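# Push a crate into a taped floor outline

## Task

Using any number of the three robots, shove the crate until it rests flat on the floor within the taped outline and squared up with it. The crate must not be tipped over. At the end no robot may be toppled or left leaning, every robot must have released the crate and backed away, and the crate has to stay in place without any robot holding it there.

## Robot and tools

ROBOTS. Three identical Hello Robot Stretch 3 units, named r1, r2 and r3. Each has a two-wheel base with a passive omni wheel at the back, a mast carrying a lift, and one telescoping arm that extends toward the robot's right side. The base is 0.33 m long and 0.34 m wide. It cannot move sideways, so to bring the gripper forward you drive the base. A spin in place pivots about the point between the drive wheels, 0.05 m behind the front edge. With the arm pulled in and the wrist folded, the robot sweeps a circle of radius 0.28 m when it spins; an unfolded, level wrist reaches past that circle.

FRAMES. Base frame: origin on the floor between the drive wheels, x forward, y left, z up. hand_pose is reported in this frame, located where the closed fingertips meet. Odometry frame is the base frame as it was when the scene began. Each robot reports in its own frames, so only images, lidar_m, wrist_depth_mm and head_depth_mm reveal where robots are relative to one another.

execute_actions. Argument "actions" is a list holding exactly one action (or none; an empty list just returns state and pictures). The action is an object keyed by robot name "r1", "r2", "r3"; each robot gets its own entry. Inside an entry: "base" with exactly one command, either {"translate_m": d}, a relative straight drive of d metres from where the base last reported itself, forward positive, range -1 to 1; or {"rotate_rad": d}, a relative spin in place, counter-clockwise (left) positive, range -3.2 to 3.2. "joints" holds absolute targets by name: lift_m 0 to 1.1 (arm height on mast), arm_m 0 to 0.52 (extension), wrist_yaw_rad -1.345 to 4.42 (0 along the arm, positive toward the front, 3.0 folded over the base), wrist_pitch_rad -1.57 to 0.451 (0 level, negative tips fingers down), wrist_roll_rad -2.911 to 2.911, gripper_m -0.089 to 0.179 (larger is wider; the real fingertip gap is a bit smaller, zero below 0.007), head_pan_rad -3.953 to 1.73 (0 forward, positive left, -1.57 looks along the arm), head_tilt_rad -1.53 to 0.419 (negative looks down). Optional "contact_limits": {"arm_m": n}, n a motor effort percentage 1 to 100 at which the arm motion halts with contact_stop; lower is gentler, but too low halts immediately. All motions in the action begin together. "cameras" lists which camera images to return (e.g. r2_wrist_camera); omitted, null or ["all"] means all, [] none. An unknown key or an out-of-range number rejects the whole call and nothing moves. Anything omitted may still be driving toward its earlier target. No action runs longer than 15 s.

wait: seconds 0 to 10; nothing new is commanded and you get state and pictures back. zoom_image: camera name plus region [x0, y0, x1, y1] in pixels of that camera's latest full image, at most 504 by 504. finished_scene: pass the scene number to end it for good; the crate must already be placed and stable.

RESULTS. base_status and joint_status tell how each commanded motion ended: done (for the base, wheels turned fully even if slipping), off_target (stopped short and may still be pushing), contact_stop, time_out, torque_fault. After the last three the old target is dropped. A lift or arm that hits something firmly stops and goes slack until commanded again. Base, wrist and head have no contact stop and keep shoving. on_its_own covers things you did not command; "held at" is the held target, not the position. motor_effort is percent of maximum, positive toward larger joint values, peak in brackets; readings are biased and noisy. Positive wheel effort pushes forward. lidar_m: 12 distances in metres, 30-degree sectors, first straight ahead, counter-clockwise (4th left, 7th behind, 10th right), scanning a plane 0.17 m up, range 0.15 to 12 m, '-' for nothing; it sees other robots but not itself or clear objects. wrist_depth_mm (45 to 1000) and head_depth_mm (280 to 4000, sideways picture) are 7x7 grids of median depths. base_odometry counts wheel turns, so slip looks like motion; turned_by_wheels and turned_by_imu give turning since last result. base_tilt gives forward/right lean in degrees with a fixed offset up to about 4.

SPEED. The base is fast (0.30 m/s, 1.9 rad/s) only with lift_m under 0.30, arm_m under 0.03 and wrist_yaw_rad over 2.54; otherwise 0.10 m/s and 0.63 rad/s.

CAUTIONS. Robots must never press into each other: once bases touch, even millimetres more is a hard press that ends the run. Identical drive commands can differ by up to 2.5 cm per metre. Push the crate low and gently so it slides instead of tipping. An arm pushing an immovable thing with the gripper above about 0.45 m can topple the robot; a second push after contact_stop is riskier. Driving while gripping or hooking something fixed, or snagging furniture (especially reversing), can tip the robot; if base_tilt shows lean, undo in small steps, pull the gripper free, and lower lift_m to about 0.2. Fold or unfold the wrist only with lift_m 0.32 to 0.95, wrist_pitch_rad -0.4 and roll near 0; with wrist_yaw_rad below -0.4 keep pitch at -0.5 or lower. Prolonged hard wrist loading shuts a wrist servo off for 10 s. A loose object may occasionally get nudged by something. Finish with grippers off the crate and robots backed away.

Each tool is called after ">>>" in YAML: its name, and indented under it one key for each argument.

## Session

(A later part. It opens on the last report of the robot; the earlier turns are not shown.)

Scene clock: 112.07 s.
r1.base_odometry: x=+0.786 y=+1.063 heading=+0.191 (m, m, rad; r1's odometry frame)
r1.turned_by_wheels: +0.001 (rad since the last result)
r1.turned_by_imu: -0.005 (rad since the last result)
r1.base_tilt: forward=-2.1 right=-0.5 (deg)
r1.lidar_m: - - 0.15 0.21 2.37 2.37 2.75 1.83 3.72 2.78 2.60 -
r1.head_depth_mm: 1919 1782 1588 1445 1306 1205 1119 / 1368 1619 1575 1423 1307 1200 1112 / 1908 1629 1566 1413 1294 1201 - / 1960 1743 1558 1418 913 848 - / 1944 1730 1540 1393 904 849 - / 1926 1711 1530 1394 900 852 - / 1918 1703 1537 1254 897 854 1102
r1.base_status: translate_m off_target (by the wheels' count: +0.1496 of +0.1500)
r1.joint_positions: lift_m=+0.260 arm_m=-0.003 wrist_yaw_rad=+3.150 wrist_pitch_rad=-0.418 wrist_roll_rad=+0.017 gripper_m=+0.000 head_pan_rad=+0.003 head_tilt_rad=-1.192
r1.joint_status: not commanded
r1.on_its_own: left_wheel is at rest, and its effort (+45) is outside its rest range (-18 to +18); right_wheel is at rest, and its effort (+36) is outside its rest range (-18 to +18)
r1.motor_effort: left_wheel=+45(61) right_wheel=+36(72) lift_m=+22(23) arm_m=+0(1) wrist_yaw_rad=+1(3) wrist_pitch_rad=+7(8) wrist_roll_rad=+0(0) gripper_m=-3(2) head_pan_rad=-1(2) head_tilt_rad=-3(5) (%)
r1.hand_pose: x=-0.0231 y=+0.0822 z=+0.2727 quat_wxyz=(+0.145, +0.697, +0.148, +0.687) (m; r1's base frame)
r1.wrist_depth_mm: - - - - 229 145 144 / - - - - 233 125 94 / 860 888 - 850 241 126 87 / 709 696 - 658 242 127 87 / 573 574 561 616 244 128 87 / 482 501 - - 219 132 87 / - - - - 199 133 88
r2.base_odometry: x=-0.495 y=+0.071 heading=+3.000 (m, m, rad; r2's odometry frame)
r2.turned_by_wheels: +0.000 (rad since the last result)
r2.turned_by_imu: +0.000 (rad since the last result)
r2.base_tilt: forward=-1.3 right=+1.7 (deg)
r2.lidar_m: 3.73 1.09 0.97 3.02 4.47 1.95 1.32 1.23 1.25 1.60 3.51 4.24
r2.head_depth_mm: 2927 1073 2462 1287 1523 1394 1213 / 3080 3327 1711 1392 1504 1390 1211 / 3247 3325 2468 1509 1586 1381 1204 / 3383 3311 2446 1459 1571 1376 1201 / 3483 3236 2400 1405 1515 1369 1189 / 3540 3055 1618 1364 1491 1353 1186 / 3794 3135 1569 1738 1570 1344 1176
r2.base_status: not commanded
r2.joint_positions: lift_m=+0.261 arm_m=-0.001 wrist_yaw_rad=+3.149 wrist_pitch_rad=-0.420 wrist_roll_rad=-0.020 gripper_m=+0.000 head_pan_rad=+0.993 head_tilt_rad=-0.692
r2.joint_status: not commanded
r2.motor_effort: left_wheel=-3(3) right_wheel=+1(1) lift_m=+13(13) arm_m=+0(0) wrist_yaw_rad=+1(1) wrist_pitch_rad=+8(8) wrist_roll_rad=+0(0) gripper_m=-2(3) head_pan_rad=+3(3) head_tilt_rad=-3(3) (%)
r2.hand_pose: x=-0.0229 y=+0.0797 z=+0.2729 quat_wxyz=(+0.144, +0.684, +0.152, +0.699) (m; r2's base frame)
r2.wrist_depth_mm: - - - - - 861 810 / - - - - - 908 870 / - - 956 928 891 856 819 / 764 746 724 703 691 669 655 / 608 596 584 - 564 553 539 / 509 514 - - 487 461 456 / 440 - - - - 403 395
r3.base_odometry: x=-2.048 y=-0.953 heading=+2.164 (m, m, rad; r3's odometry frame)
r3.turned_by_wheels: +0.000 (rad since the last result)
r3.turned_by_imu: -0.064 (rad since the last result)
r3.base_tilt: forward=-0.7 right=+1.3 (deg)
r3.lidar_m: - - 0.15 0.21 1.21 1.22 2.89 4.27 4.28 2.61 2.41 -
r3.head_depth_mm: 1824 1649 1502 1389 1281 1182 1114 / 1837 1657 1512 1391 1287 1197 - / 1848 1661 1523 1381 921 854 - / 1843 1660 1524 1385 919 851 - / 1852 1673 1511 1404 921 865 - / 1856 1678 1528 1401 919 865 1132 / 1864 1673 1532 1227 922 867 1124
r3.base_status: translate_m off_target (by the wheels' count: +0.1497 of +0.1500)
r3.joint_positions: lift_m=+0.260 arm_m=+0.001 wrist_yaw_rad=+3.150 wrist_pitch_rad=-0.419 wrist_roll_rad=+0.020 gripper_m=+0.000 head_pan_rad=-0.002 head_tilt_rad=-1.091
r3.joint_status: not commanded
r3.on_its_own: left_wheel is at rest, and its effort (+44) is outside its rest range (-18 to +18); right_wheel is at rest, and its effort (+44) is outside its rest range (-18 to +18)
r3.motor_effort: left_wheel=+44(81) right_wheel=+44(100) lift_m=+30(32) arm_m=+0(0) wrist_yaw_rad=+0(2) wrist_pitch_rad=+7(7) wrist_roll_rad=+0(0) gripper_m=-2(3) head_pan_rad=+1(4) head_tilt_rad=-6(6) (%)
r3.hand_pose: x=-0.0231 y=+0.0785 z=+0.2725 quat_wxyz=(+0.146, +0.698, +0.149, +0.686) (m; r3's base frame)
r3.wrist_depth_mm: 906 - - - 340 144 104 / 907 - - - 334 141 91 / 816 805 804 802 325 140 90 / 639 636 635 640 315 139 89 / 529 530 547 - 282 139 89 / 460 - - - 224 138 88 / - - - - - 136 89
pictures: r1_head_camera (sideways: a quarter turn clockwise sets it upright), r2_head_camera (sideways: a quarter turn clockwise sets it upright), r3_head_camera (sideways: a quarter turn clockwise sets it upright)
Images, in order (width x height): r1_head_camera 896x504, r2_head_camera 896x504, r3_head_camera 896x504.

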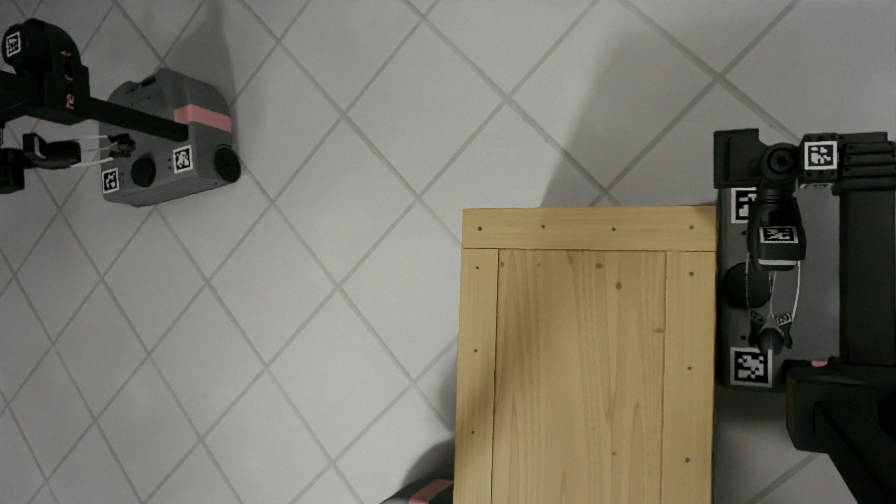

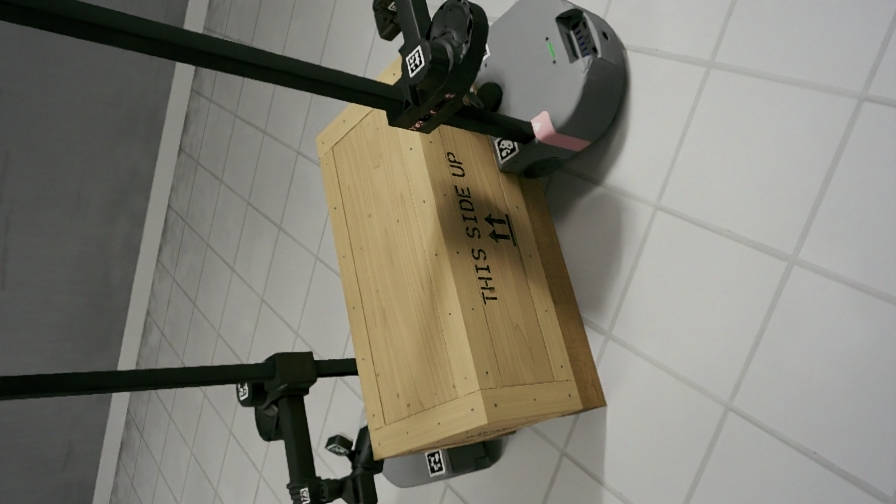

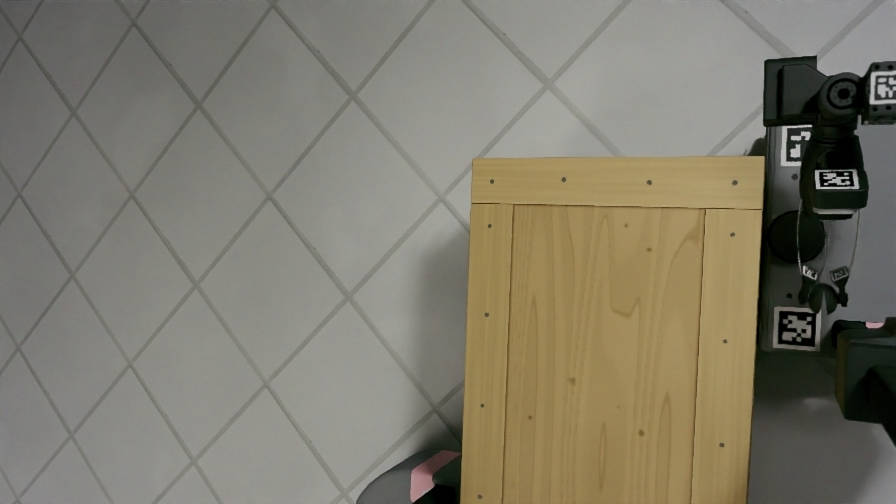

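>>> execute_actions:
  actions:
    - {"r3":{"base":{"translate_m":-0.25}},"r1":{"base":{"translate_m":-0.25}},"r2":{"base":{"rotate_rad":-0.2}}}
  cameras: []

>>> execute_actions:
  actions:
    - {"r3":{"base":{"rotate_rad":-0.33}},"r1":{"base":{"rotate_rad":-0.4}},"r2":{"base":{"translate_m":0.15}}}
  cameras: []

>>> execute_actions:
  actions:
    - {"r3":{"base":{"translate_m":0.2}},"r1":{"base":{"translate_m":0.2}},"r2":{"base":{"translate_m":0.2}}}
  cameras: []

>>> execute_actions:
  actions:
    - {"r3":{"base":{"rotate_rad":0.43}},"r1":{"base":{"rotate_rad":0.5}},"r2":{"base":{"translate_m":0.15}}}
  cameras: []

>>> execute_actions:
  actions:
    - {"r3":{"base":{"translate_m":0.25}},"r1":{"base":{"translate_m":0.25}},"r2":{"base":{"translate_m":0.25},"joints":{"head_pan_rad":1.6,"head_tilt_rad":-0.8}}}
  cameras: ["r3_head_camera","r1_head_camera","r2_head_camera"]

Scene clock: 135.53 s.
r1.base_odometry: x=+0.540 y=+1.016 heading=+0.191 (m, m, rad; r1's odometry frame)
r1.turned_by_wheels: +0.000 (rad since the last result)
r1.turned_by_imu: +0.001 (rad since the last result)
r1.base_tilt: forward=-1.9 right=-0.6 (deg)
r1.lidar_m: 0.30 0.31 0.43 2.54 2.19 2.19 2.54 1.61 3.55 2.98 2.58 0.31
r1.head_depth_mm: 2035 1759 1584 1451 1308 1203 1119 / 1688 1738 1573 1434 1304 1199 1110 / 1729 1708 1569 1418 1297 1217 - / 1967 1733 1565 997 1203 1205 - / 1941 1720 1548 988 1211 1198 - / 1930 1709 1534 984 1219 1183 - / 1929 1676 1386 981 1222 1166 1106
r1.base_status: done
r1.joint_positions: lift_m=+0.260 arm_m=-0.003 wrist_yaw_rad=+3.150 wrist_pitch_rad=-0.418 wrist_roll_rad=+0.017 gripper_m=+0.000 head_pan_rad=+0.003 head_tilt_rad=-1.192
r1.joint_status: not commanded
r1.motor_effort: left_wheel=+0(33) right_wheel=+0(27) lift_m=+21(21) arm_m=+1(0) wrist_yaw_rad=+0(0) wrist_pitch_rad=+7(7) wrist_roll_rad=+0(0) gripper_m=-2(2) head_pan_rad=-1(1) head_tilt_rad=-3(4) (%)
r1.hand_pose: x=-0.0231 y=+0.0822 z=+0.2727 quat_wxyz=(+0.145, +0.697, +0.148, +0.687) (m; r1's base frame)
r1.wrist_depth_mm: - - - - - 545 380 / - - - - - 557 383 / 866 877 - 887 832 558 382 / 702 714 - 709 719 562 388 / 561 574 574 609 574 532 387 / 486 508 - - 494 486 389 / - - - - 429 415 389
r2.base_odometry: x=-0.495 y=+0.071 heading=+2.800 (m, m, rad; r2's odometry frame)
r2.turned_by_wheels: -0.200 (rad since the last result)
r2.turned_by_imu: -0.204 (rad since the last result)
r2.base_tilt: forward=-1.1 right=+1.8 (deg)
r2.lidar_m: 4.13 0.91 1.01 0.98 3.05 2.64 1.46 1.23 1.24 1.40 2.33 4.19
r2.head_depth_mm: 776 3117 2539 1317 1418 1400 1218 / 3061 3282 2245 1136 1394 1364 1207 / 3127 3355 2454 1793 1456 1380 1205 / 3155 3300 1736 1584 1611 1374 1194 / 3277 3235 1722 1474 1572 1361 1194 / 3254 3217 2402 1403 1512 1357 1177 / 3352 3169 2347 1351 1413 1350 1172
r2.base_status: done
r2.joint_positions: lift_m=+0.261 arm_m=-0.001 wrist_yaw_rad=+3.149 wrist_pitch_rad=-0.420 wrist_roll_rad=-0.020 gripper_m=+0.000 head_pan_rad=+0.993 head_tilt_rad=-0.692
r2.joint_status: not commanded
r2.motor_effort: left_wheel=+2(13) right_wheel=-2(6) lift_m=+13(13) arm_m=+0(0) wrist_yaw_rad=+1(1) wrist_pitch_rad=+7(8) wrist_roll_rad=+0(0) gripper_m=-3(2) head_pan_rad=+3(3) head_tilt_rad=-3(3) (%)
r2.hand_pose: x=-0.0229 y=+0.0797 z=+0.2729 quat_wxyz=(+0.144, +0.684, +0.152, +0.699) (m; r2's base frame)
r2.wrist_depth_mm: - - - - 916 915 922 / - - - - - - 996 / - - 965 935 885 857 799 / 771 752 734 713 696 668 653 / 612 596 582 - 562 547 537 / 507 513 - - 489 464 454 / 441 - - - - 404 396
r3.base_odometry: x=-1.909 y=-1.160 heading=+2.164 (m, m, rad; r3's odometry frame)
r3.turned_by_wheels: +0.000 (rad since the last result)
r3.turned_by_imu: -0.001 (rad since the last result)
r3.base_tilt: forward=-0.7 right=+1.3 (deg)
r3.lidar_m: 0.30 0.31 0.43 2.69 1.05 2.32 2.68 4.10 4.10 2.81 2.44 0.31
r3.head_depth_mm: 1821 1658 1503 1381 1281 1187 1113 / 1842 1659 1499 1393 1286 1189 - / 1838 1656 1508 994 1134 1194 - / 1850 1677 1076 993 1042 1198 - / 1843 1676 1079 994 1064 1201 - / 1859 1666 1085 993 1089 1199 1138 / 1804 1427 1083 997 1112 1211 1124
r3.base_status: done
r3.joint_positions: lift_m=+0.260 arm_m=+0.001 wrist_yaw_rad=+3.150 wrist_pitch_rad=-0.419 wrist_roll_rad=+0.020 gripper_m=+0.000 head_pan_rad=-0.002 head_tilt_rad=-1.091
r3.joint_status: not commanded
r3.motor_effort: left_wheel=+1(31) right_wheel=+1(32) lift_m=+30(30) arm_m=+0(0) wrist_yaw_rad=+0(0) wrist_pitch_rad=+7(7) wrist_roll_rad=+0(0) gripper_m=-3(3) head_pan_rad=+1(1) head_tilt_rad=-6(6) (%)
r3.hand_pose: x=-0.0231 y=+0.0785 z=+0.2725 quat_wxyz=(+0.146, +0.698, +0.149, +0.686) (m; r3's base frame)
r3.wrist_depth_mm: - 917 - - - 646 412 / 948 865 - - - 635 411 / 817 813 804 810 811 626 406 / 644 639 636 646 644 592 401 / 528 532 547 - 531 530 399 / 462 - - - 454 454 397 / - - - - - 394 376
pictures: none
No camera images: the call's "cameras" was empty. Leave "cameras" out to get every camera's image.

Scene clock: 137.60 s.
r1.base_odometry: x=+0.540 y=+1.016 heading=-0.209 (m, m, rad; r1's odometry frame)
r1.turned_by_wheels: -0.400 (rad since the last result)
r1.turned_by_imu: -0.401 (rad since the last result)
r1.base_tilt: forward=-1.9 right=-0.4 (deg)
r1.lidar_m: 0.30 0.30 0.33 0.50 2.38 2.19 2.21 2.75 1.60 3.58 2.81 2.58
r1.head_depth_mm: 2021 1778 1580 1438 1306 1206 1112 / 1998 1763 1575 1432 1296 1196 1115 / 1979 1749 1563 1428 1297 1220 - / 1960 1767 1562 1412 1290 1203 - / 1956 1734 1549 1013 1164 1206 - / 1753 1688 1537 987 985 1188 - / 1600 1672 1527 979 922 1173 1104
r1.base_status: done
r1.joint_positions: lift_m=+0.260 arm_m=-0.003 wrist_yaw_rad=+3.150 wrist_pitch_rad=-0.418 wrist_roll_rad=+0.017 gripper_m=+0.000 head_pan_rad=+0.003 head_tilt_rad=-1.192
r1.joint_status: not commanded
r1.motor_effort: left_wheel=+2(6) right_wheel=-3(8) lift_m=+22(22) arm_m=+0(0) wrist_yaw_rad=+0(0) wrist_pitch_rad=+7(7) wrist_roll_rad=+0(0) gripper_m=-2(3) head_pan_rad=-1(1) head_tilt_rad=-3(3) (%)
r1.hand_pose: x=-0.0231 y=+0.0822 z=+0.2727 quat_wxyz=(+0.145, +0.697, +0.148, +0.687) (m; r1's base frame)
r1.wrist_depth_mm: - - - 727 472 356 285 / - - - 786 510 374 292 / 889 876 - 816 534 384 300 / 703 699 - 701 560 403 313 / 572 572 562 616 559 422 327 / 487 502 - - 493 434 333 / - - - - 421 416 348
r2.base_odometry: x=-0.636 y=+0.121 heading=+2.800 (m, m, rad; r2's odometry frame)
r2.turned_by_wheels: +0.000 (rad since the last result)
r2.turned_by_imu: +0.000 (rad since the last result)
r2.base_tilt: forward=-1.2 right=+1.9 (deg)
r2.lidar_m: 4.00 0.94 0.83 0.97 3.07 2.86 1.58 1.34 1.33 1.52 2.53 4.08
r2.head_depth_mm: 2940 3137 2532 1982 1638 1400 1219 / 2959 3217 2503 1973 1400 1335 1211 / 736 837 2300 1909 1104 1297 1206 / 3083 3283 2353 1511 1409 1335 1196 / 3137 3241 2416 1487 1566 1367 1192 / 3218 3223 2391 1400 1508 1361 1186 / 3249 3152 2356 1342 1417 1347 1179
r2.base_status: done
r2.joint_positions: lift_m=+0.261 arm_m=-0.001 wrist_yaw_rad=+3.149 wrist_pitch_rad=-0.420 wrist_roll_rad=-0.020 gripper_m=+0.000 head_pan_rad=+0.993 head_tilt_rad=-0.692
r2.joint_status: not commanded
r2.motor_effort: left_wheel=+2(15) right_wheel=-2(4) lift_m=+13(13) arm_m=+0(0) wrist_yaw_rad=+1(1) wrist_pitch_rad=+7(8) wrist_roll_rad=+0(0) gripper_m=-3(1) head_pan_rad=+3(4) head_tilt_rad=-3(3) (%)
r2.hand_pose: x=-0.0229 y=+0.0797 z=+0.2729 quat_wxyz=(+0.144, +0.684, +0.152, +0.699) (m; r2's base frame)
r2.wrist_depth_mm: - - - - 926 931 897 / - - - - - - 690 / - - 961 926 910 852 632 / 766 753 731 703 689 667 627 / 613 597 584 - 566 550 533 / 509 511 - - 487 465 455 / 444 - - - - 402 395
r3.base_odometry: x=-1.909 y=-1.160 heading=+1.834 (m, m, rad; r3's odometry frame)
r3.turned_by_wheels: -0.330 (rad since the last result)
r3.turned_by_imu: -0.324 (rad since the last result)
r3.base_tilt: forward=-0.7 right=+1.3 (deg)
r3.lidar_m: 0.30 0.30 0.34 0.55 2.45 0.92 2.37 3.10 4.09 3.75 2.57 2.45
r3.head_depth_mm: 1833 1652 1508 1380 1279 1183 1108 / 1833 1669 1508 1378 1286 1189 - / 1836 1661 1511 1381 1286 1191 - / 1845 1667 1520 1371 1166 1193 - / 1853 1670 1526 991 952 1203 - / 1864 1674 1520 997 942 1196 1134 / 1861 1674 1535 1001 932 1188 1126
r3.base_status: done
r3.joint_positions: lift_m=+0.260 arm_m=+0.001 wrist_yaw_rad=+3.150 wrist_pitch_rad=-0.419 wrist_roll_rad=+0.020 gripper_m=+0.000 head_pan_rad=-0.002 head_tilt_rad=-1.091
r3.joint_status: not commanded
r3.motor_effort: left_wheel=+2(9) right_wheel=-2(8) lift_m=+30(30) arm_m=+0(0) wrist_yaw_rad=+0(1) wrist_pitch_rad=+7(7) wrist_roll_rad=+0(0) gripper_m=-3(3) head_pan_rad=+1(1) head_tilt_rad=-6(6) (%)
r3.hand_pose: x=-0.0231 y=+0.0785 z=+0.2725 quat_wxyz=(+0.146, +0.698, +0.149, +0.686) (m; r3's base frame)
r3.wrist_depth_mm: - - - - 592 399 301 / - - - - 619 411 309 / 753 798 800 809 649 426 316 / 641 640 642 633 610 436 324 / 530 532 551 - 531 449 330 / 461 - - - 453 445 338 / - - - - - 396 348
pictures: none
No camera images: the call's "cameras" was empty. Leave "cameras" out to get every camera's image.

Scene clock: 140.13 s.
r1.base_odometry: x=+0.736 y=+0.975 heading=-0.209 (m, m, rad; r1's odometry frame)
r1.turned_by_wheels: +0.000 (rad since the last result)
r1.turned_by_imu: +0.001 (rad since the last result)
r1.base_tilt: forward=-1.9 right=-0.3 (deg)
r1.lidar_m: 2.41 - 0.15 0.19 2.58 2.38 2.40 1.79 1.73 3.65 2.59 2.39
r1.head_depth_mm: 2034 1774 1580 1439 1311 1200 1115 / 2021 1765 1580 1427 1310 1200 1109 / 1987 1748 1561 1414 1299 1217 - / 1981 1744 1551 1413 1296 1209 - / 1963 1717 1550 1399 1247 985 - / 1942 1715 1530 985 903 858 - / 1936 1605 1534 1376 898 845 1111
r1.base_status: done
r1.joint_positions: lift_m=+0.260 arm_m=-0.003 wrist_yaw_rad=+3.150 wrist_pitch_rad=-0.418 wrist_roll_rad=+0.017 gripper_m=+0.000 head_pan_rad=+0.003 head_tilt_rad=-1.192
r1.joint_status: not commanded
r1.motor_effort: left_wheel=+2(8) right_wheel=-2(8) lift_m=+22(22) arm_m=-1(1) wrist_yaw_rad=+0(0) wrist_pitch_rad=+7(7) wrist_roll_rad=+0(0) gripper_m=-1(1) head_pan_rad=-1(1) head_tilt_rad=-3(3) (%)
r1.hand_pose: x=-0.0231 y=+0.0822 z=+0.2727 quat_wxyz=(+0.145, +0.697, +0.148, +0.687) (m; r1's base frame)
r1.wrist_depth_mm: - - 498 327 213 165 142 / - - - 358 225 165 131 / 932 917 - 385 241 172 135 / 691 696 - 427 257 182 140 / 571 590 570 395 270 191 145 / 483 499 - - 271 198 151 / - - - - 271 206 156
r2.base_odometry: x=-0.825 y=+0.188 heading=+2.800 (m, m, rad; r2's odometry frame)
r2.turned_by_wheels: +0.000 (rad since the last result)
r2.turned_by_imu: +0.000 (rad since the last result)
r2.base_tilt: forward=-1.2 right=+1.9 (deg)
r2.lidar_m: 3.85 3.26 0.92 0.98 3.15 3.12 1.74 1.47 1.47 1.67 2.79 3.94
r2.head_depth_mm: 2833 3064 2536 2000 1646 1398 1218 / 2819 3099 2481 1982 1637 1387 1209 / 2898 3170 2475 1892 1616 1386 1203 / 2984 3175 2445 1782 1414 1350 1199 / 2990 3232 2397 1146 1352 1344 1195 / 820 2916 1586 1370 1494 1358 1186 / 3116 3130 2354 1350 1422 1342 1175
r2.base_status: done
r2.joint_positions: lift_m=+0.261 arm_m=-0.001 wrist_yaw_rad=+3.149 wrist_pitch_rad=-0.420 wrist_roll_rad=-0.020 gripper_m=+0.000 head_pan_rad=+0.993 head_tilt_rad=-0.692
r2.joint_status: not commanded
r2.motor_effort: left_wheel=+2(14) right_wheel=-2(4) lift_m=+13(13) arm_m=+0(0) wrist_yaw_rad=+1(1) wrist_pitch_rad=+8(8) wrist_roll_rad=+0(0) gripper_m=-2(2) head_pan_rad=+3(3) head_tilt_rad=-3(3) (%)
r2.hand_pose: x=-0.0229 y=+0.0797 z=+0.2729 quat_wxyz=(+0.144, +0.684, +0.152, +0.699) (m; r2's base frame)
r2.wrist_depth_mm: - - - 921 936 920 - / - - - - - 787 712 / - - 972 924 894 767 707 / 762 738 720 699 682 672 659 / 616 596 590 - 559 553 536 / 505 516 - - 485 466 459 / 444 - - - - 404 396
r3.base_odometry: x=-1.961 y=-0.967 heading=+1.834 (m, m, rad; r3's odometry frame)
r3.turned_by_wheels: +0.000 (rad since the last result)
r3.turned_by_imu: +0.001 (rad since the last result)
r3.base_tilt: forward=-0.7 right=+1.2 (deg)
r3.lidar_m: 2.32 - 0.15 0.20 2.64 0.95 1.00 3.33 4.16 3.47 2.37 2.27
r3.head_depth_mm: 1821 1642 1493 1385 1273 1189 1110 / 1830 1659 1508 1384 1279 1191 - / 1860 1657 1514 1395 1286 1196 - / 1840 1669 1524 1393 1288 1154 - / 1857 1659 1523 1395 918 870 - / 1852 1670 1519 1405 921 864 1138 / 1867 1681 1531 1399 923 857 1122
r3.base_status: done
r3.joint_positions: lift_m=+0.260 arm_m=+0.001 wrist_yaw_rad=+3.150 wrist_pitch_rad=-0.419 wrist_roll_rad=+0.020 gripper_m=+0.000 head_pan_rad=-0.002 head_tilt_rad=-1.091
r3.joint_status: not commanded
r3.motor_effort: left_wheel=+2(10) right_wheel=-1(7) lift_m=+30(30) arm_m=+0(1) wrist_yaw_rad=+0(0) wrist_pitch_rad=+6(6) wrist_roll_rad=+0(0) gripper_m=-3(3) head_pan_rad=+0(1) head_tilt_rad=-6(6) (%)
r3.hand_pose: x=-0.0231 y=+0.0785 z=+0.2725 quat_wxyz=(+0.146, +0.698, +0.149, +0.686) (m; r3's base frame)
r3.wrist_depth_mm: - - - 475 255 171 131 / - - - 493 269 176 132 / 822 804 802 520 283 184 135 / 640 640 637 564 297 190 138 / 530 534 551 - 302 196 143 / 460 - - - 284 205 145 / - - - - - 212 150
pictures: none
No camera images: the call's "cameras" was empty. Leave "cameras" out to get every camera's image.

Scene clock: 142.20 s.
r1.base_odometry: x=+0.736 y=+0.975 heading=+0.291 (m, m, rad; r1's odometry frame)
r1.turned_by_wheels: +0.500 (rad since the last result)
r1.turned_by_imu: +0.502 (rad since the last result)
r1.base_tilt: forward=-1.9 right=-0.4 (deg)
r1.lidar_m: - 0.15 0.19 0.77 2.37 2.40 2.95 1.73 3.65 2.62 2.39 2.40
r1.head_depth_mm: 2036 1777 1587 1427 1322 1210 1114 / 2021 1753 1580 1428 1302 1202 1113 / 1985 1730 1568 1421 1300 1212 - / 1694 1681 1562 1006 932 1199 - / 1477 1639 1559 991 901 1140 - / 1948 1705 1539 981 899 1164 - / 1895 1704 1525 982 897 1156 1107
r1.base_status: done
r1.joint_positions: lift_m=+0.260 arm_m=-0.003 wrist_yaw_rad=+3.150 wrist_pitch_rad=-0.418 wrist_roll_rad=+0.017 gripper_m=+0.000 head_pan_rad=+0.003 head_tilt_rad=-1.192
r1.joint_status: not commanded
r1.motor_effort: left_wheel=-1(5) right_wheel=+3(8) lift_m=+22(22) arm_m=+0(0) wrist_yaw_rad=+0(0) wrist_pitch_rad=+7(7) wrist_roll_rad=+0(0) gripper_m=-2(3) head_pan_rad=-1(1) head_tilt_rad=-4(3) (%)
r1.hand_pose: x=-0.0231 y=+0.0822 z=+0.2727 quat_wxyz=(+0.145, +0.697, +0.148, +0.687) (m; r1's base frame)
r1.wrist_depth_mm: - - - - 649 279 189 / - - - - 627 280 179 / 908 929 - 872 587 277 177 / 708 688 - 696 585 273 178 / 569 583 568 627 532 270 178 / 485 494 - - 476 270 176 / - - - - 404 266 175
r2.base_odometry: x=-0.966 y=+0.238 heading=+2.800 (m, m, rad; r2's odometry frame)
r2.turned_by_wheels: +0.000 (rad since the last result)
r2.turned_by_imu: +0.000 (rad since the last result)
r2.base_tilt: forward=-1.1 right=+2.0 (deg)
r2.lidar_m: 3.75 3.15 0.82 0.98 1.01 3.36 1.87 1.58 1.57 1.79 2.98 3.82
r2.head_depth_mm: 2721 2988 2531 1994 1641 1397 1217 / 2772 3075 2487 1969 1637 1390 1210 / 2825 3027 2460 1951 1611 1383 1204 / 2878 3106 2445 1886 1530 1347 1195 / 2925 3123 2413 1786 1308 1307 1190 / 2967 3176 2387 1074 1290 1326 1183 / 699 794 1577 1341 1423 1351 1176
r2.base_status: done
r2.joint_positions: lift_m=+0.261 arm_m=-0.001 wrist_yaw_rad=+3.149 wrist_pitch_rad=-0.420 wrist_roll_rad=-0.020 gripper_m=+0.000 head_pan_rad=+0.993 head_tilt_rad=-0.692
r2.joint_status: not commanded
r2.motor_effort: left_wheel=+2(14) right_wheel=-2(6) lift_m=+13(13) arm_m=+0(0) wrist_yaw_rad=+1(1) wrist_pitch_rad=+8(7) wrist_roll_rad=+0(0) gripper_m=-1(2) head_pan_rad=+4(4) head_tilt_rad=-4(3) (%)
r2.hand_pose: x=-0.0229 y=+0.0797 z=+0.2729 quat_wxyz=(+0.144, +0.684, +0.152, +0.699) (m; r2's base frame)
r2.wrist_depth_mm: - - - 927 926 - - / - - - - 974 730 - / - - 972 925 837 717 792 / 758 747 727 707 694 667 657 / 615 594 585 - 560 548 538 / 504 516 - - 484 469 456 / 443 - - - - 402 394
r3.base_odometry: x=-1.961 y=-0.967 heading=+2.264 (m, m, rad; r3's odometry frame)
r3.turned_by_wheels: +0.430 (rad since the last result)
r3.turned_by_imu: +0.422 (rad since the last result)
r3.base_tilt: forward=-0.7 right=+1.2 (deg)
r3.lidar_m: - 0.15 0.18 0.73 2.49 0.85 3.09 4.17 3.91 2.47 2.26 2.28
r3.head_depth_mm: 1839 1652 1511 1383 1281 1190 1111 / 1841 1657 1505 1383 1283 1197 - / 1841 1654 1516 1369 1243 1178 - / 1847 1666 1514 990 919 876 - / 1848 1674 1516 991 923 1049 - / 1845 1684 1538 1000 922 1167 1130 / 1871 1675 1505 1000 924 1179 1126
r3.base_status: done
r3.joint_positions: lift_m=+0.260 arm_m=+0.001 wrist_yaw_rad=+3.150 wrist_pitch_rad=-0.419 wrist_roll_rad=+0.020 gripper_m=+0.000 head_pan_rad=-0.002 head_tilt_rad=-1.091
r3.joint_status: not commanded
r3.motor_effort: left_wheel=-1(7) right_wheel=+4(12) lift_m=+31(31) arm_m=+0(0) wrist_yaw_rad=+0(0) wrist_pitch_rad=+7(6) wrist_roll_rad=+0(0) gripper_m=-3(3) head_pan_rad=+1(1) head_tilt_rad=-7(6) (%)
r3.hand_pose: x=-0.0231 y=+0.0785 z=+0.2725 quat_wxyz=(+0.146, +0.698, +0.149, +0.686) (m; r3's base frame)
r3.wrist_depth_mm: - - - - - 335 194 / 702 - - - - 327 189 / 692 811 807 805 755 313 186 / 638 638 640 638 615 300 182 / 533 533 547 - 521 290 179 / 460 - - - 445 279 174 / - - - - - 265 171
pictures: none
No camera images: the call's "cameras" was empty. Leave "cameras" out to get every camera's image.

Scene clock: 145.80 s.
r1.base_odometry: x=+0.975 y=+1.047 heading=+0.292 (m, m, rad; r1's odometry frame)
r1.turned_by_wheels: +0.001 (rad since the last result)
r1.turned_by_imu: +0.012 (rad since the last result)
r1.base_tilt: forward=-1.9 right=-0.5 (deg)
r1.lidar_m: - - 0.15 0.21 2.45 2.47 1.86 1.81 3.72 2.54 2.32 -
r1.head_depth_mm: 2032 1778 1584 1444 1318 1202 1117 / 2000 1766 1584 1429 1305 1199 1113 / 2003 1754 1567 1416 1291 1215 - / 1958 1741 1576 1410 938 867 - / 1957 1684 1555 1404 907 850 - / 1612 1587 1537 1398 902 849 - / 1399 1650 1530 1384 896 854 1103
r1.base_status: translate_m off_target (by the wheels' count: +0.2498 of +0.2500)
r1.joint_positions: lift_m=+0.260 arm_m=-0.003 wrist_yaw_rad=+3.150 wrist_pitch_rad=-0.418 wrist_roll_rad=+0.017 gripper_m=+0.000 head_pan_rad=+0.002 head_tilt_rad=-1.191
r1.joint_status: not commanded
r1.on_its_own: left_wheel is at rest, and its effort (+35) is outside its rest range (-18 to +18)
r1.motor_effort: left_wheel=+35(70) right_wheel=+4(94) lift_m=+21(24) arm_m=+1(0) wrist_yaw_rad=+0(6) wrist_pitch_rad=+7(8) wrist_roll_rad=+0(0) gripper_m=-3(3) head_pan_rad=+0(1) head_tilt_rad=-5(5) (%)
r1.hand_pose: x=-0.0231 y=+0.0822 z=+0.2727 quat_wxyz=(+0.145, +0.697, +0.148, +0.687) (m; r1's base frame)
r1.wrist_depth_mm: - - - - 227 144 142 / - - - - 232 125 94 / 926 907 - 836 240 126 87 / 705 712 - 674 241 127 87 / 579 559 571 602 246 127 87 / 483 496 - - 222 131 87 / - - - - 199 132 88
r2.base_odometry: x=-1.202 y=+0.322 heading=+2.800 (m, m, rad; r2's odometry frame)
r2.turned_by_wheels: +0.000 (rad since the last result)
r2.turned_by_imu: -0.001 (rad since the last result)
r2.base_tilt: forward=-1.2 right=+1.8 (deg)
r2.lidar_m: 3.52 2.98 2.99 0.88 1.02 3.71 2.06 1.75 1.75 1.98 3.27 3.64
r2.head_depth_mm: 2949 2740 2181 1795 1525 1337 1177 / 3187 2695 2153 1656 1454 1326 1177 / 3376 2677 2073 1165 1361 1319 1167 / 3126 2356 1425 1107 1396 1303 1159 / 3500 2598 1490 1443 1489 1301 1154 / 3456 2597 1472 1415 1477 1302 1170 / 3405 2307 1460 1393 1496 - -
r2.base_status: done
r2.joint_positions: lift_m=+0.261 arm_m=-0.001 wrist_yaw_rad=+3.149 wrist_pitch_rad=-0.420 wrist_roll_rad=-0.020 gripper_m=+0.000 head_pan_rad=+1.593 head_tilt_rad=-0.790
r2.joint_status: all done
r2.motor_effort: left_wheel=+2(14) right_wheel=-1(4) lift_m=+13(13) arm_m=+0(0) wrist_yaw_rad=+1(1) wrist_pitch_rad=+8(8) wrist_roll_rad=+0(0) gripper_m=-2(2) head_pan_rad=+3(35) head_tilt_rad=-5(14) (%)
r2.hand_pose: x=-0.0230 y=+0.0797 z=+0.2729 quat_wxyz=(+0.144, +0.684, +0.152, +0.699) (m; r2's base frame)
r2.wrist_depth_mm: - 916 - 943 - - - / - - - - 806 - - / - - 976 884 825 877 846 / 771 746 730 705 690 676 653 / 613 597 584 - 562 548 536 / 512 513 - - 483 465 457 / 443 - - - - 404 395
r3.base_odometry: x=-2.121 y=-0.775 heading=+2.265 (m, m, rad; r3's odometry frame)
r3.turned_by_wheels: +0.001 (rad since the last result)
r3.turned_by_imu: +0.011 (rad since the last result)
r3.base_tilt: forward=-0.8 right=+1.3 (deg)
r3.lidar_m: - - 0.15 0.21 2.57 0.86 0.98 4.24 3.71 2.37 2.19 -
r3.head_depth_mm: 1841 1663 1499 1373 1281 1184 1108 / 1848 1654 1509 1385 1289 1195 - / 1832 1656 1521 1398 1254 1173 - / 1845 1677 1520 1399 915 850 - / 1854 1664 1526 1399 915 861 - / 1856 1675 1527 1397 921 866 1138 / 1872 1689 1529 1399 924 870 1126
r3.base_status: translate_m off_target (by the wheels' count: +0.2497 of +0.2500)
r3.joint_positions: lift_m=+0.260 arm_m=+0.001 wrist_yaw_rad=+3.150 wrist_pitch_rad=-0.419 wrist_roll_rad=+0.020 gripper_m=+0.000 head_pan_rad=-0.001 head_tilt_rad=-1.091
r3.joint_status: not commanded
r3.on_its_own: left_wheel is at rest, and its effort (+49) is outside its rest range (-18 to +18); right_wheel is at rest, and its effort (+38) is outside its rest range (-18 to +18)
r3.motor_effort: left_wheel=+49(91) right_wheel=+38(89) lift_m=+30(31) arm_m=+0(0) wrist_yaw_rad=+0(1) wrist_pitch_rad=+7(7) wrist_roll_rad=+0(0) gripper_m=-3(3) head_pan_rad=+0(1) head_tilt_rad=-7(6) (%)
r3.hand_pose: x=-0.0231 y=+0.0785 z=+0.2725 quat_wxyz=(+0.146, +0.698, +0.149, +0.686) (m; r3's base frame)
r3.wrist_depth_mm: - - - - 343 144 104 / - - - - 336 142 91 / 813 808 802 804 324 140 90 / 639 634 640 640 315 138 89 / 529 531 549 - 284 139 88 / 458 - - - 225 137 87 / - - - - - 136 87
pictures: r1_head_camera (sideways: a quarter turn clockwise sets it upright), r2_head_camera (sideways: a quarter turn clockwise sets it upright), r3_head_camera (sideways: a quarter turn clockwise sets it upright)
Images, in order (width x height): r1_head_camera 896x504, r2_head_camera 896x504, r3_head_camera 896x504.

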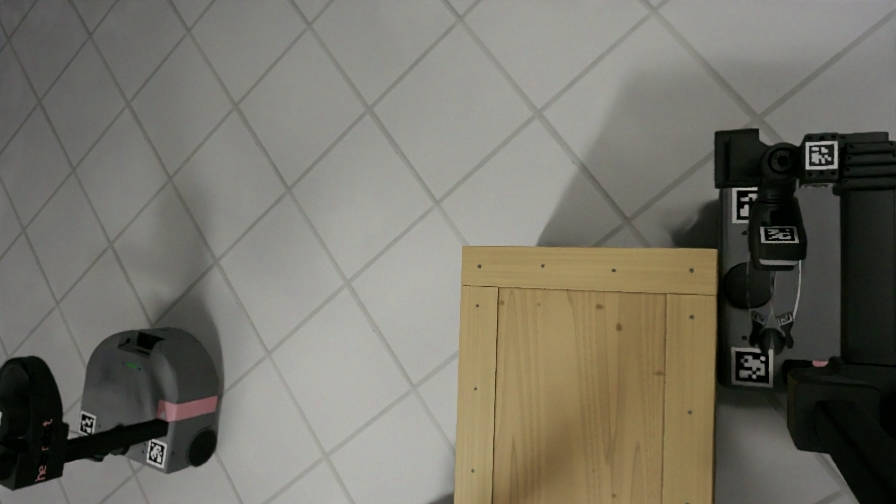

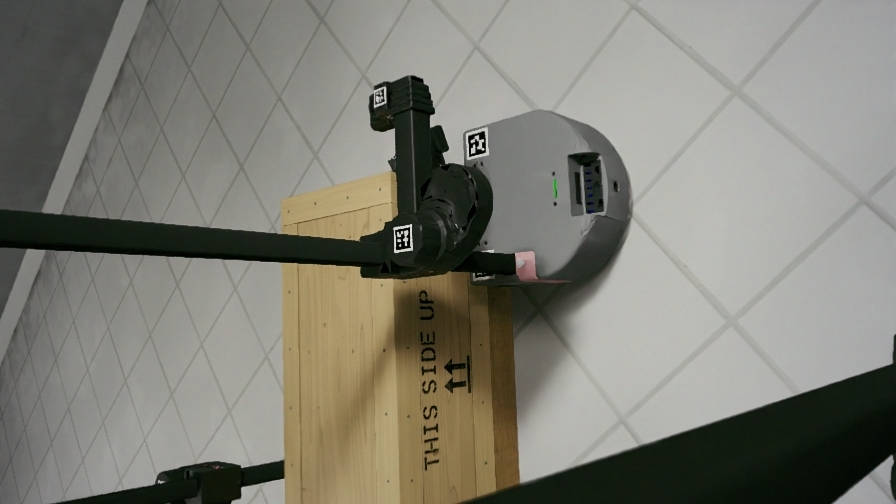

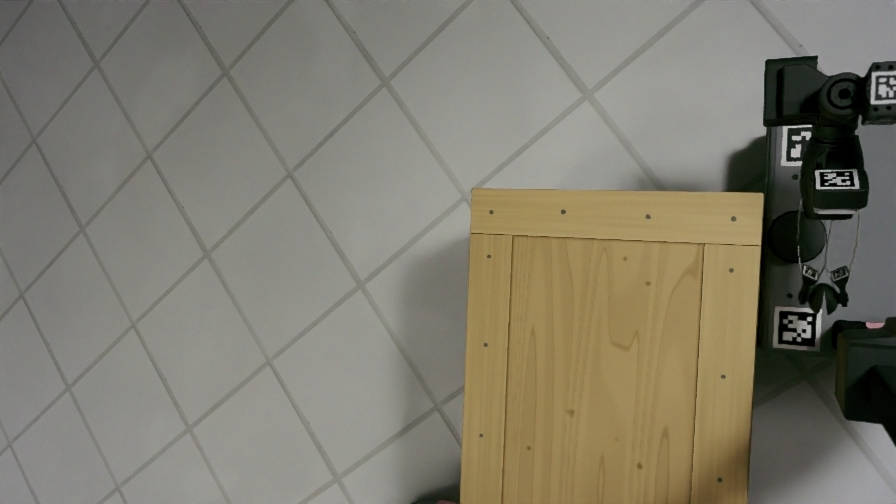

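>>> execute_actions:
  actions:
    - {"r3":{"base":{"rotate_rad":0.3}},"r1":{"base":{"rotate_rad":0.3}}}
  cameras: []

>>> execute_actions:
  actions:
    - {"r3":{"base":{"translate_m":0.13}},"r1":{"base":{"translate_m":0.13}}}
  cameras: ["r3_head_camera","r1_head_camera"]

Scene clock: 149.67 s.
r1.base_odometry: x=+0.975 y=+1.047 heading=+0.591 (m, m, rad; r1's odometry frame)
r1.turned_by_wheels: +0.299 (rad since the last result)
r1.turned_by_imu: +0.231 (rad since the last result)
r1.base_tilt: forward=-2.0 right=-0.3 (deg)
r1.lidar_m: - - 0.15 2.49 2.47 2.60 1.80 3.66 3.08 2.37 2.32 -
r1.head_depth_mm: 2019 1771 1602 1435 1311 1210 1113 / 2004 1748 1583 1442 1300 1202 1110 / 1977 1728 1568 1421 1275 1213 - / 1617 1654 1560 1426 909 857 - / 1608 1654 1542 986 908 859 - / 1941 1712 1535 987 900 1146 - / 1929 1707 1516 981 895 1151 1106
r1.base_status: done
r1.joint_positions: lift_m=+0.260 arm_m=-0.003 wrist_yaw_rad=+3.150 wrist_pitch_rad=-0.418 wrist_roll_rad=+0.017 gripper_m=+0.000 head_pan_rad=+0.002 head_tilt_rad=-1.191
r1.joint_status: not commanded
r1.on_its_own: right_wheel is at rest, and its effort (+47) is outside its rest range (-18 to +18)
r1.motor_effort: left_wheel=+9(21) right_wheel=+47(49) lift_m=+21(22) arm_m=+1(0) wrist_yaw_rad=+0(0) wrist_pitch_rad=+7(7) wrist_roll_rad=+0(0) gripper_m=-2(2) head_pan_rad=+0(1) head_tilt_rad=-3(5) (%)
r1.hand_pose: x=-0.0231 y=+0.0822 z=+0.2727 quat_wxyz=(+0.145, +0.697, +0.148, +0.687) (m; r1's base frame)
r1.wrist_depth_mm: - - - - - 225 145 / - - - - - 216 123 / 884 892 - 911 744 207 120 / 690 707 - 681 636 201 117 / 567 572 574 618 529 193 114 / 486 503 - - 393 185 113 / - - - - 309 179 111
r2.base_odometry: x=-1.202 y=+0.322 heading=+2.800 (m, m, rad; r2's odometry frame)
r2.turned_by_wheels: +0.000 (rad since the last result)
r2.turned_by_imu: -0.001 (rad since the last result)
r2.base_tilt: forward=-1.2 right=+1.7 (deg)
r2.lidar_m: 3.53 2.97 2.98 0.85 1.02 3.71 2.06 1.74 1.74 1.98 3.33 3.65
r2.head_depth_mm: 2998 2723 2158 1790 1524 1331 1178 / 3174 2697 2144 1654 1430 1326 1174 / 3245 2587 2047 1107 1353 1308 1169 / 3371 2469 1416 1233 1400 1309 1157 / 3482 2623 1489 1439 1489 1301 1159 / 3461 2572 1474 1415 1481 1303 1167 / 3424 2469 1460 1387 1499 - -
r2.base_status: not commanded
r2.joint_positions: lift_m=+0.261 arm_m=-0.001 wrist_yaw_rad=+3.149 wrist_pitch_rad=-0.420 wrist_roll_rad=-0.020 gripper_m=+0.000 head_pan_rad=+1.593 head_tilt_rad=-0.790
r2.joint_status: not commanded
r2.motor_effort: left_wheel=+2(2) right_wheel=-2(1) lift_m=+13(13) arm_m=+0(0) wrist_yaw_rad=+1(1) wrist_pitch_rad=+7(8) wrist_roll_rad=+0(0) gripper_m=-3(3) head_pan_rad=+3(3) head_tilt_rad=-4(5) (%)
r2.hand_pose: x=-0.0230 y=+0.0797 z=+0.2729 quat_wxyz=(+0.144, +0.684, +0.152, +0.699) (m; r2's base frame)
r2.wrist_depth_mm: - 918 - 955 - - - / - - - - 808 - - / - - 965 924 804 853 835 / 769 748 728 706 681 670 651 / 607 598 584 - 559 551 534 / 505 513 - - 485 467 457 / 442 - - - - 404 398
r3.base_odometry: x=-2.121 y=-0.776 heading=+2.564 (m, m, rad; r3's odometry frame)
r3.turned_by_wheels: +0.299 (rad since the last result)
r3.turned_by_imu: +0.221 (rad since the last result)
r3.base_tilt: forward=-0.8 right=+1.2 (deg)
r3.lidar_m: - - 0.15 2.62 2.59 0.85 3.95 4.24 2.90 2.24 2.19 -
r3.head_depth_mm: 1829 1653 1510 1383 1279 1188 1115 / 1839 1665 1502 1390 1278 1188 - / 1839 1662 1511 1393 915 874 - / 1846 1665 1520 1397 918 860 - / 1848 1669 1516 994 921 871 - / 1877 1673 1525 992 920 1164 1135 / 1855 1686 1340 997 920 1181 1128
r3.base_status: done
r3.joint_positions: lift_m=+0.260 arm_m=+0.001 wrist_yaw_rad=+3.150 wrist_pitch_rad=-0.419 wrist_roll_rad=+0.020 gripper_m=+0.000 head_pan_rad=-0.001 head_tilt_rad=-1.091
r3.joint_status: not commanded
r3.on_its_own: right_wheel is at rest, and its effort (+58) is outside its rest range (-18 to +18)
r3.motor_effort: left_wheel=+11(29) right_wheel=+58(60) lift_m=+30(30) arm_m=+0(0) wrist_yaw_rad=+0(0) wrist_pitch_rad=+7(7) wrist_roll_rad=+0(0) gripper_m=-3(3) head_pan_rad=+0(0) head_tilt_rad=-6(6) (%)
r3.hand_pose: x=-0.0231 y=+0.0785 z=+0.2725 quat_wxyz=(+0.146, +0.698, +0.149, +0.686) (m; r3's base frame)
r3.wrist_depth_mm: - - - - - 322 148 / 723 - - - - 294 140 / 692 819 810 805 802 263 133 / 636 639 636 630 617 240 126 / 532 528 546 - 516 220 122 / 459 - - - 431 203 118 / - - - - - 190 113
pictures: none
No camera images: the call's "cameras" was empty. Leave "cameras" out to get every camera's image.

Scene clock: 152.17 s.
r1.base_odometry: x=+1.082 y=+1.119 heading=+0.592 (m, m, rad; r1's odometry frame)
r1.turned_by_wheels: +0.001 (rad since the last result)
r1.turned_by_imu: -0.174 (rad since the last result)
r1.base_tilt: forward=-2.0 right=-0.4 (deg)
r1.lidar_m: - - 0.15 0.21 2.46 2.50 1.83 1.83 3.66 2.47 2.30 -
r1.head_depth_mm: 2020 1781 1593 1433 1314 1208 1114 / 1993 1771 1581 1423 1309 1195 1114 / 1973 1749 1582 1410 1298 1219 - / 1983 1739 1559 1417 930 865 - / 1906 1657 1553 1405 904 851 - / 1263 1573 1536 1385 904 850 - / 1893 1683 1527 1386 900 855 1110
r1.base_status: translate_m off_target (by the wheels' count: +0.1297 of +0.1300)
r1.joint_positions: lift_m=+0.260 arm_m=-0.003 wrist_yaw_rad=+3.150 wrist_pitch_rad=-0.418 wrist_roll_rad=+0.017 gripper_m=+0.000 head_pan_rad=+0.002 head_tilt_rad=-1.192
r1.joint_status: not commanded
r1.on_its_own: left_wheel is at rest, and its effort (+43) is outside its rest range (-18 to +18); right_wheel is at rest, and its effort (+29) is outside its rest range (-18 to +18)
r1.motor_effort: left_wheel=+43(69) right_wheel=+29(66) lift_m=+21(22) arm_m=+1(1) wrist_yaw_rad=-1(1) wrist_pitch_rad=+7(8) wrist_roll_rad=+0(0) gripper_m=-2(1) head_pan_rad=+0(0) head_tilt_rad=-4(4) (%)
r1.hand_pose: x=-0.0232 y=+0.0822 z=+0.2727 quat_wxyz=(+0.145, +0.697, +0.149, +0.687) (m; r1's base frame)
r1.wrist_depth_mm: - - - - 230 145 143 / - - - - 233 126 94 / 870 908 - 863 239 126 86 / 722 696 - 657 243 127 87 / 571 577 580 620 245 127 87 / 476 504 - - 218 132 87 / - - - - 198 133 88
r2.base_odometry: x=-1.202 y=+0.322 heading=+2.800 (m, m, rad; r2's odometry frame)
r2.turned_by_wheels: +0.000 (rad since the last result)
r2.turned_by_imu: +0.000 (rad since the last result)
r2.base_tilt: forward=-1.1 right=+1.8 (deg)
r2.lidar_m: 3.52 2.98 2.98 0.90 1.02 3.72 2.07 1.74 1.74 1.98 3.30 3.64
r2.head_depth_mm: 2963 2747 2170 1785 1535 1330 1178 / 3177 2701 2148 1690 1464 1319 1174 / 3402 2684 2048 1189 1380 1309 1168 / 3223 2372 1412 1282 1403 1307 1159 / 3488 2606 1488 1458 1492 1302 1155 / 3469 2582 1475 1423 1480 1312 1166 / 3396 2380 1458 1384 1499 - -
r2.base_status: not commanded
r2.joint_positions: lift_m=+0.261 arm_m=-0.001 wrist_yaw_rad=+3.149 wrist_pitch_rad=-0.420 wrist_roll_rad=-0.020 gripper_m=+0.000 head_pan_rad=+1.593 head_tilt_rad=-0.790
r2.joint_status: not commanded
r2.motor_effort: left_wheel=+2(2) right_wheel=-2(1) lift_m=+13(13) arm_m=+0(0) wrist_yaw_rad=+1(1) wrist_pitch_rad=+7(8) wrist_roll_rad=+0(0) gripper_m=-2(2) head_pan_rad=+3(3) head_tilt_rad=-4(5) (%)
r2.hand_pose: x=-0.0230 y=+0.0797 z=+0.2729 quat_wxyz=(+0.144, +0.684, +0.152, +0.699) (m; r2's base frame)
r2.wrist_depth_mm: - 904 - 969 - - - / - - - - 827 - - / - - 977 910 852 871 840 / 775 751 730 699 682 665 656 / 607 600 580 - 560 547 538 / 506 513 - - 488 464 453 / 444 - - - - 405 395
r3.base_odometry: x=-2.230 y=-0.705 heading=+2.565 (m, m, rad; r3's odometry frame)
r3.turned_by_wheels: +0.000 (rad since the last result)
r3.turned_by_imu: -0.168 (rad since the last result)
r3.base_tilt: forward=-0.7 right=+1.2 (deg)
r3.lidar_m: - - 0.15 0.21 2.58 0.89 3.37 4.28 3.43 2.33 2.18 -
r3.head_depth_mm: 1816 1655 1511 1382 1287 1189 1114 / 1834 1650 1506 1388 1277 1191 - / 1833 1676 1516 1391 1257 1169 - / 1849 1671 1524 1393 920 852 - / 1839 1670 1528 1398 916 861 - / 1847 1670 1521 1396 918 866 1132 / 1877 1678 1523 1358 925 867 1128
r3.base_status: translate_m off_target (by the wheels' count: +0.1297 of +0.1300)
r3.joint_positions: lift_m=+0.260 arm_m=+0.001 wrist_yaw_rad=+3.150 wrist_pitch_rad=-0.419 wrist_roll_rad=+0.020 gripper_m=+0.000 head_pan_rad=+0.000 head_tilt_rad=-1.091
r3.joint_status: not commanded
r3.on_its_own: left_wheel is at rest, and its effort (+42) is outside its rest range (-18 to +18); right_wheel is at rest, and its effort (+41) is outside its rest range (-18 to +18)
r3.motor_effort: left_wheel=+42(73) right_wheel=+41(100) lift_m=+30(33) arm_m=+0(0) wrist_yaw_rad=+0(0) wrist_pitch_rad=+6(7) wrist_roll_rad=+0(0) gripper_m=-2(3) head_pan_rad=+0(0) head_tilt_rad=-6(8) (%)
r3.hand_pose: x=-0.0231 y=+0.0785 z=+0.2725 quat_wxyz=(+0.146, +0.698, +0.149, +0.686) (m; r3's base frame)
r3.wrist_depth_mm: - - - - 341 144 104 / - - - - 336 142 91 / 811 805 804 809 324 140 90 / 636 638 633 643 315 139 89 / 533 532 550 - 284 139 88 / 461 - - - 225 137 88 / - - - - - 136 89
pictures: r1_head_camera (sideways: a quarter turn clockwise sets it upright), r3_head_camera (sideways: a quarter turn clockwise sets it upright)
Images, in order (width x height): r1_head_camera 896x504, r3_head_camera 896x504.

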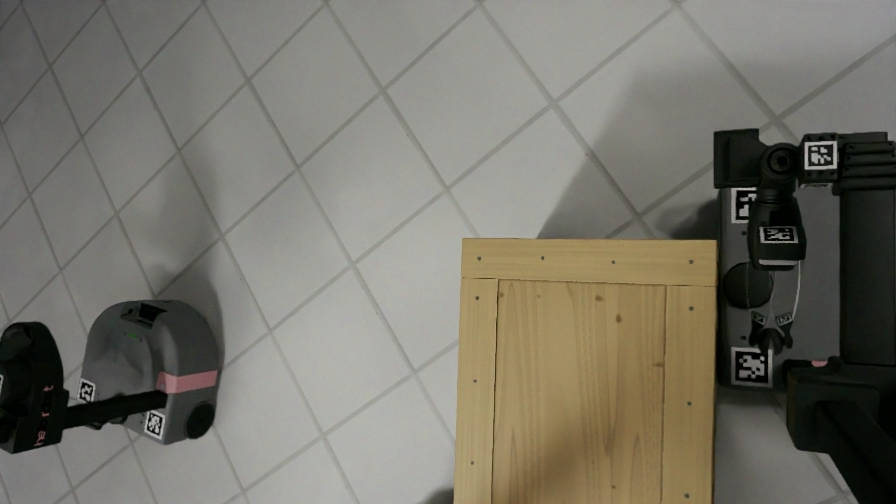

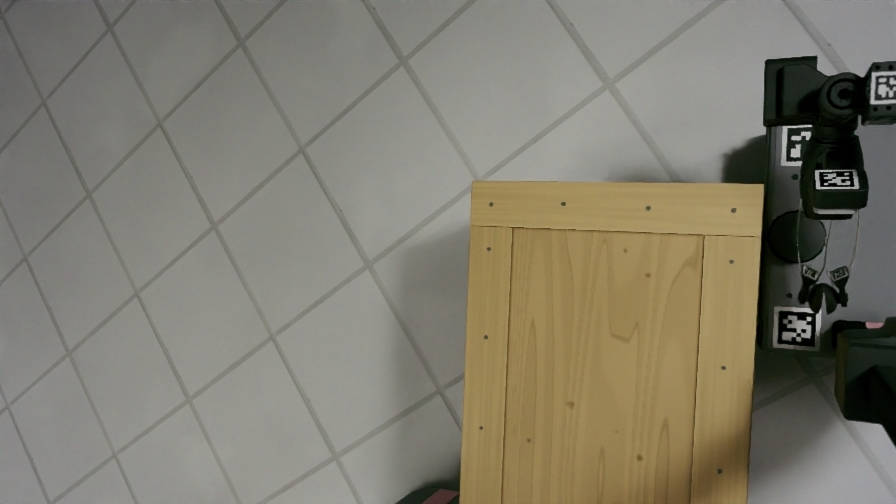

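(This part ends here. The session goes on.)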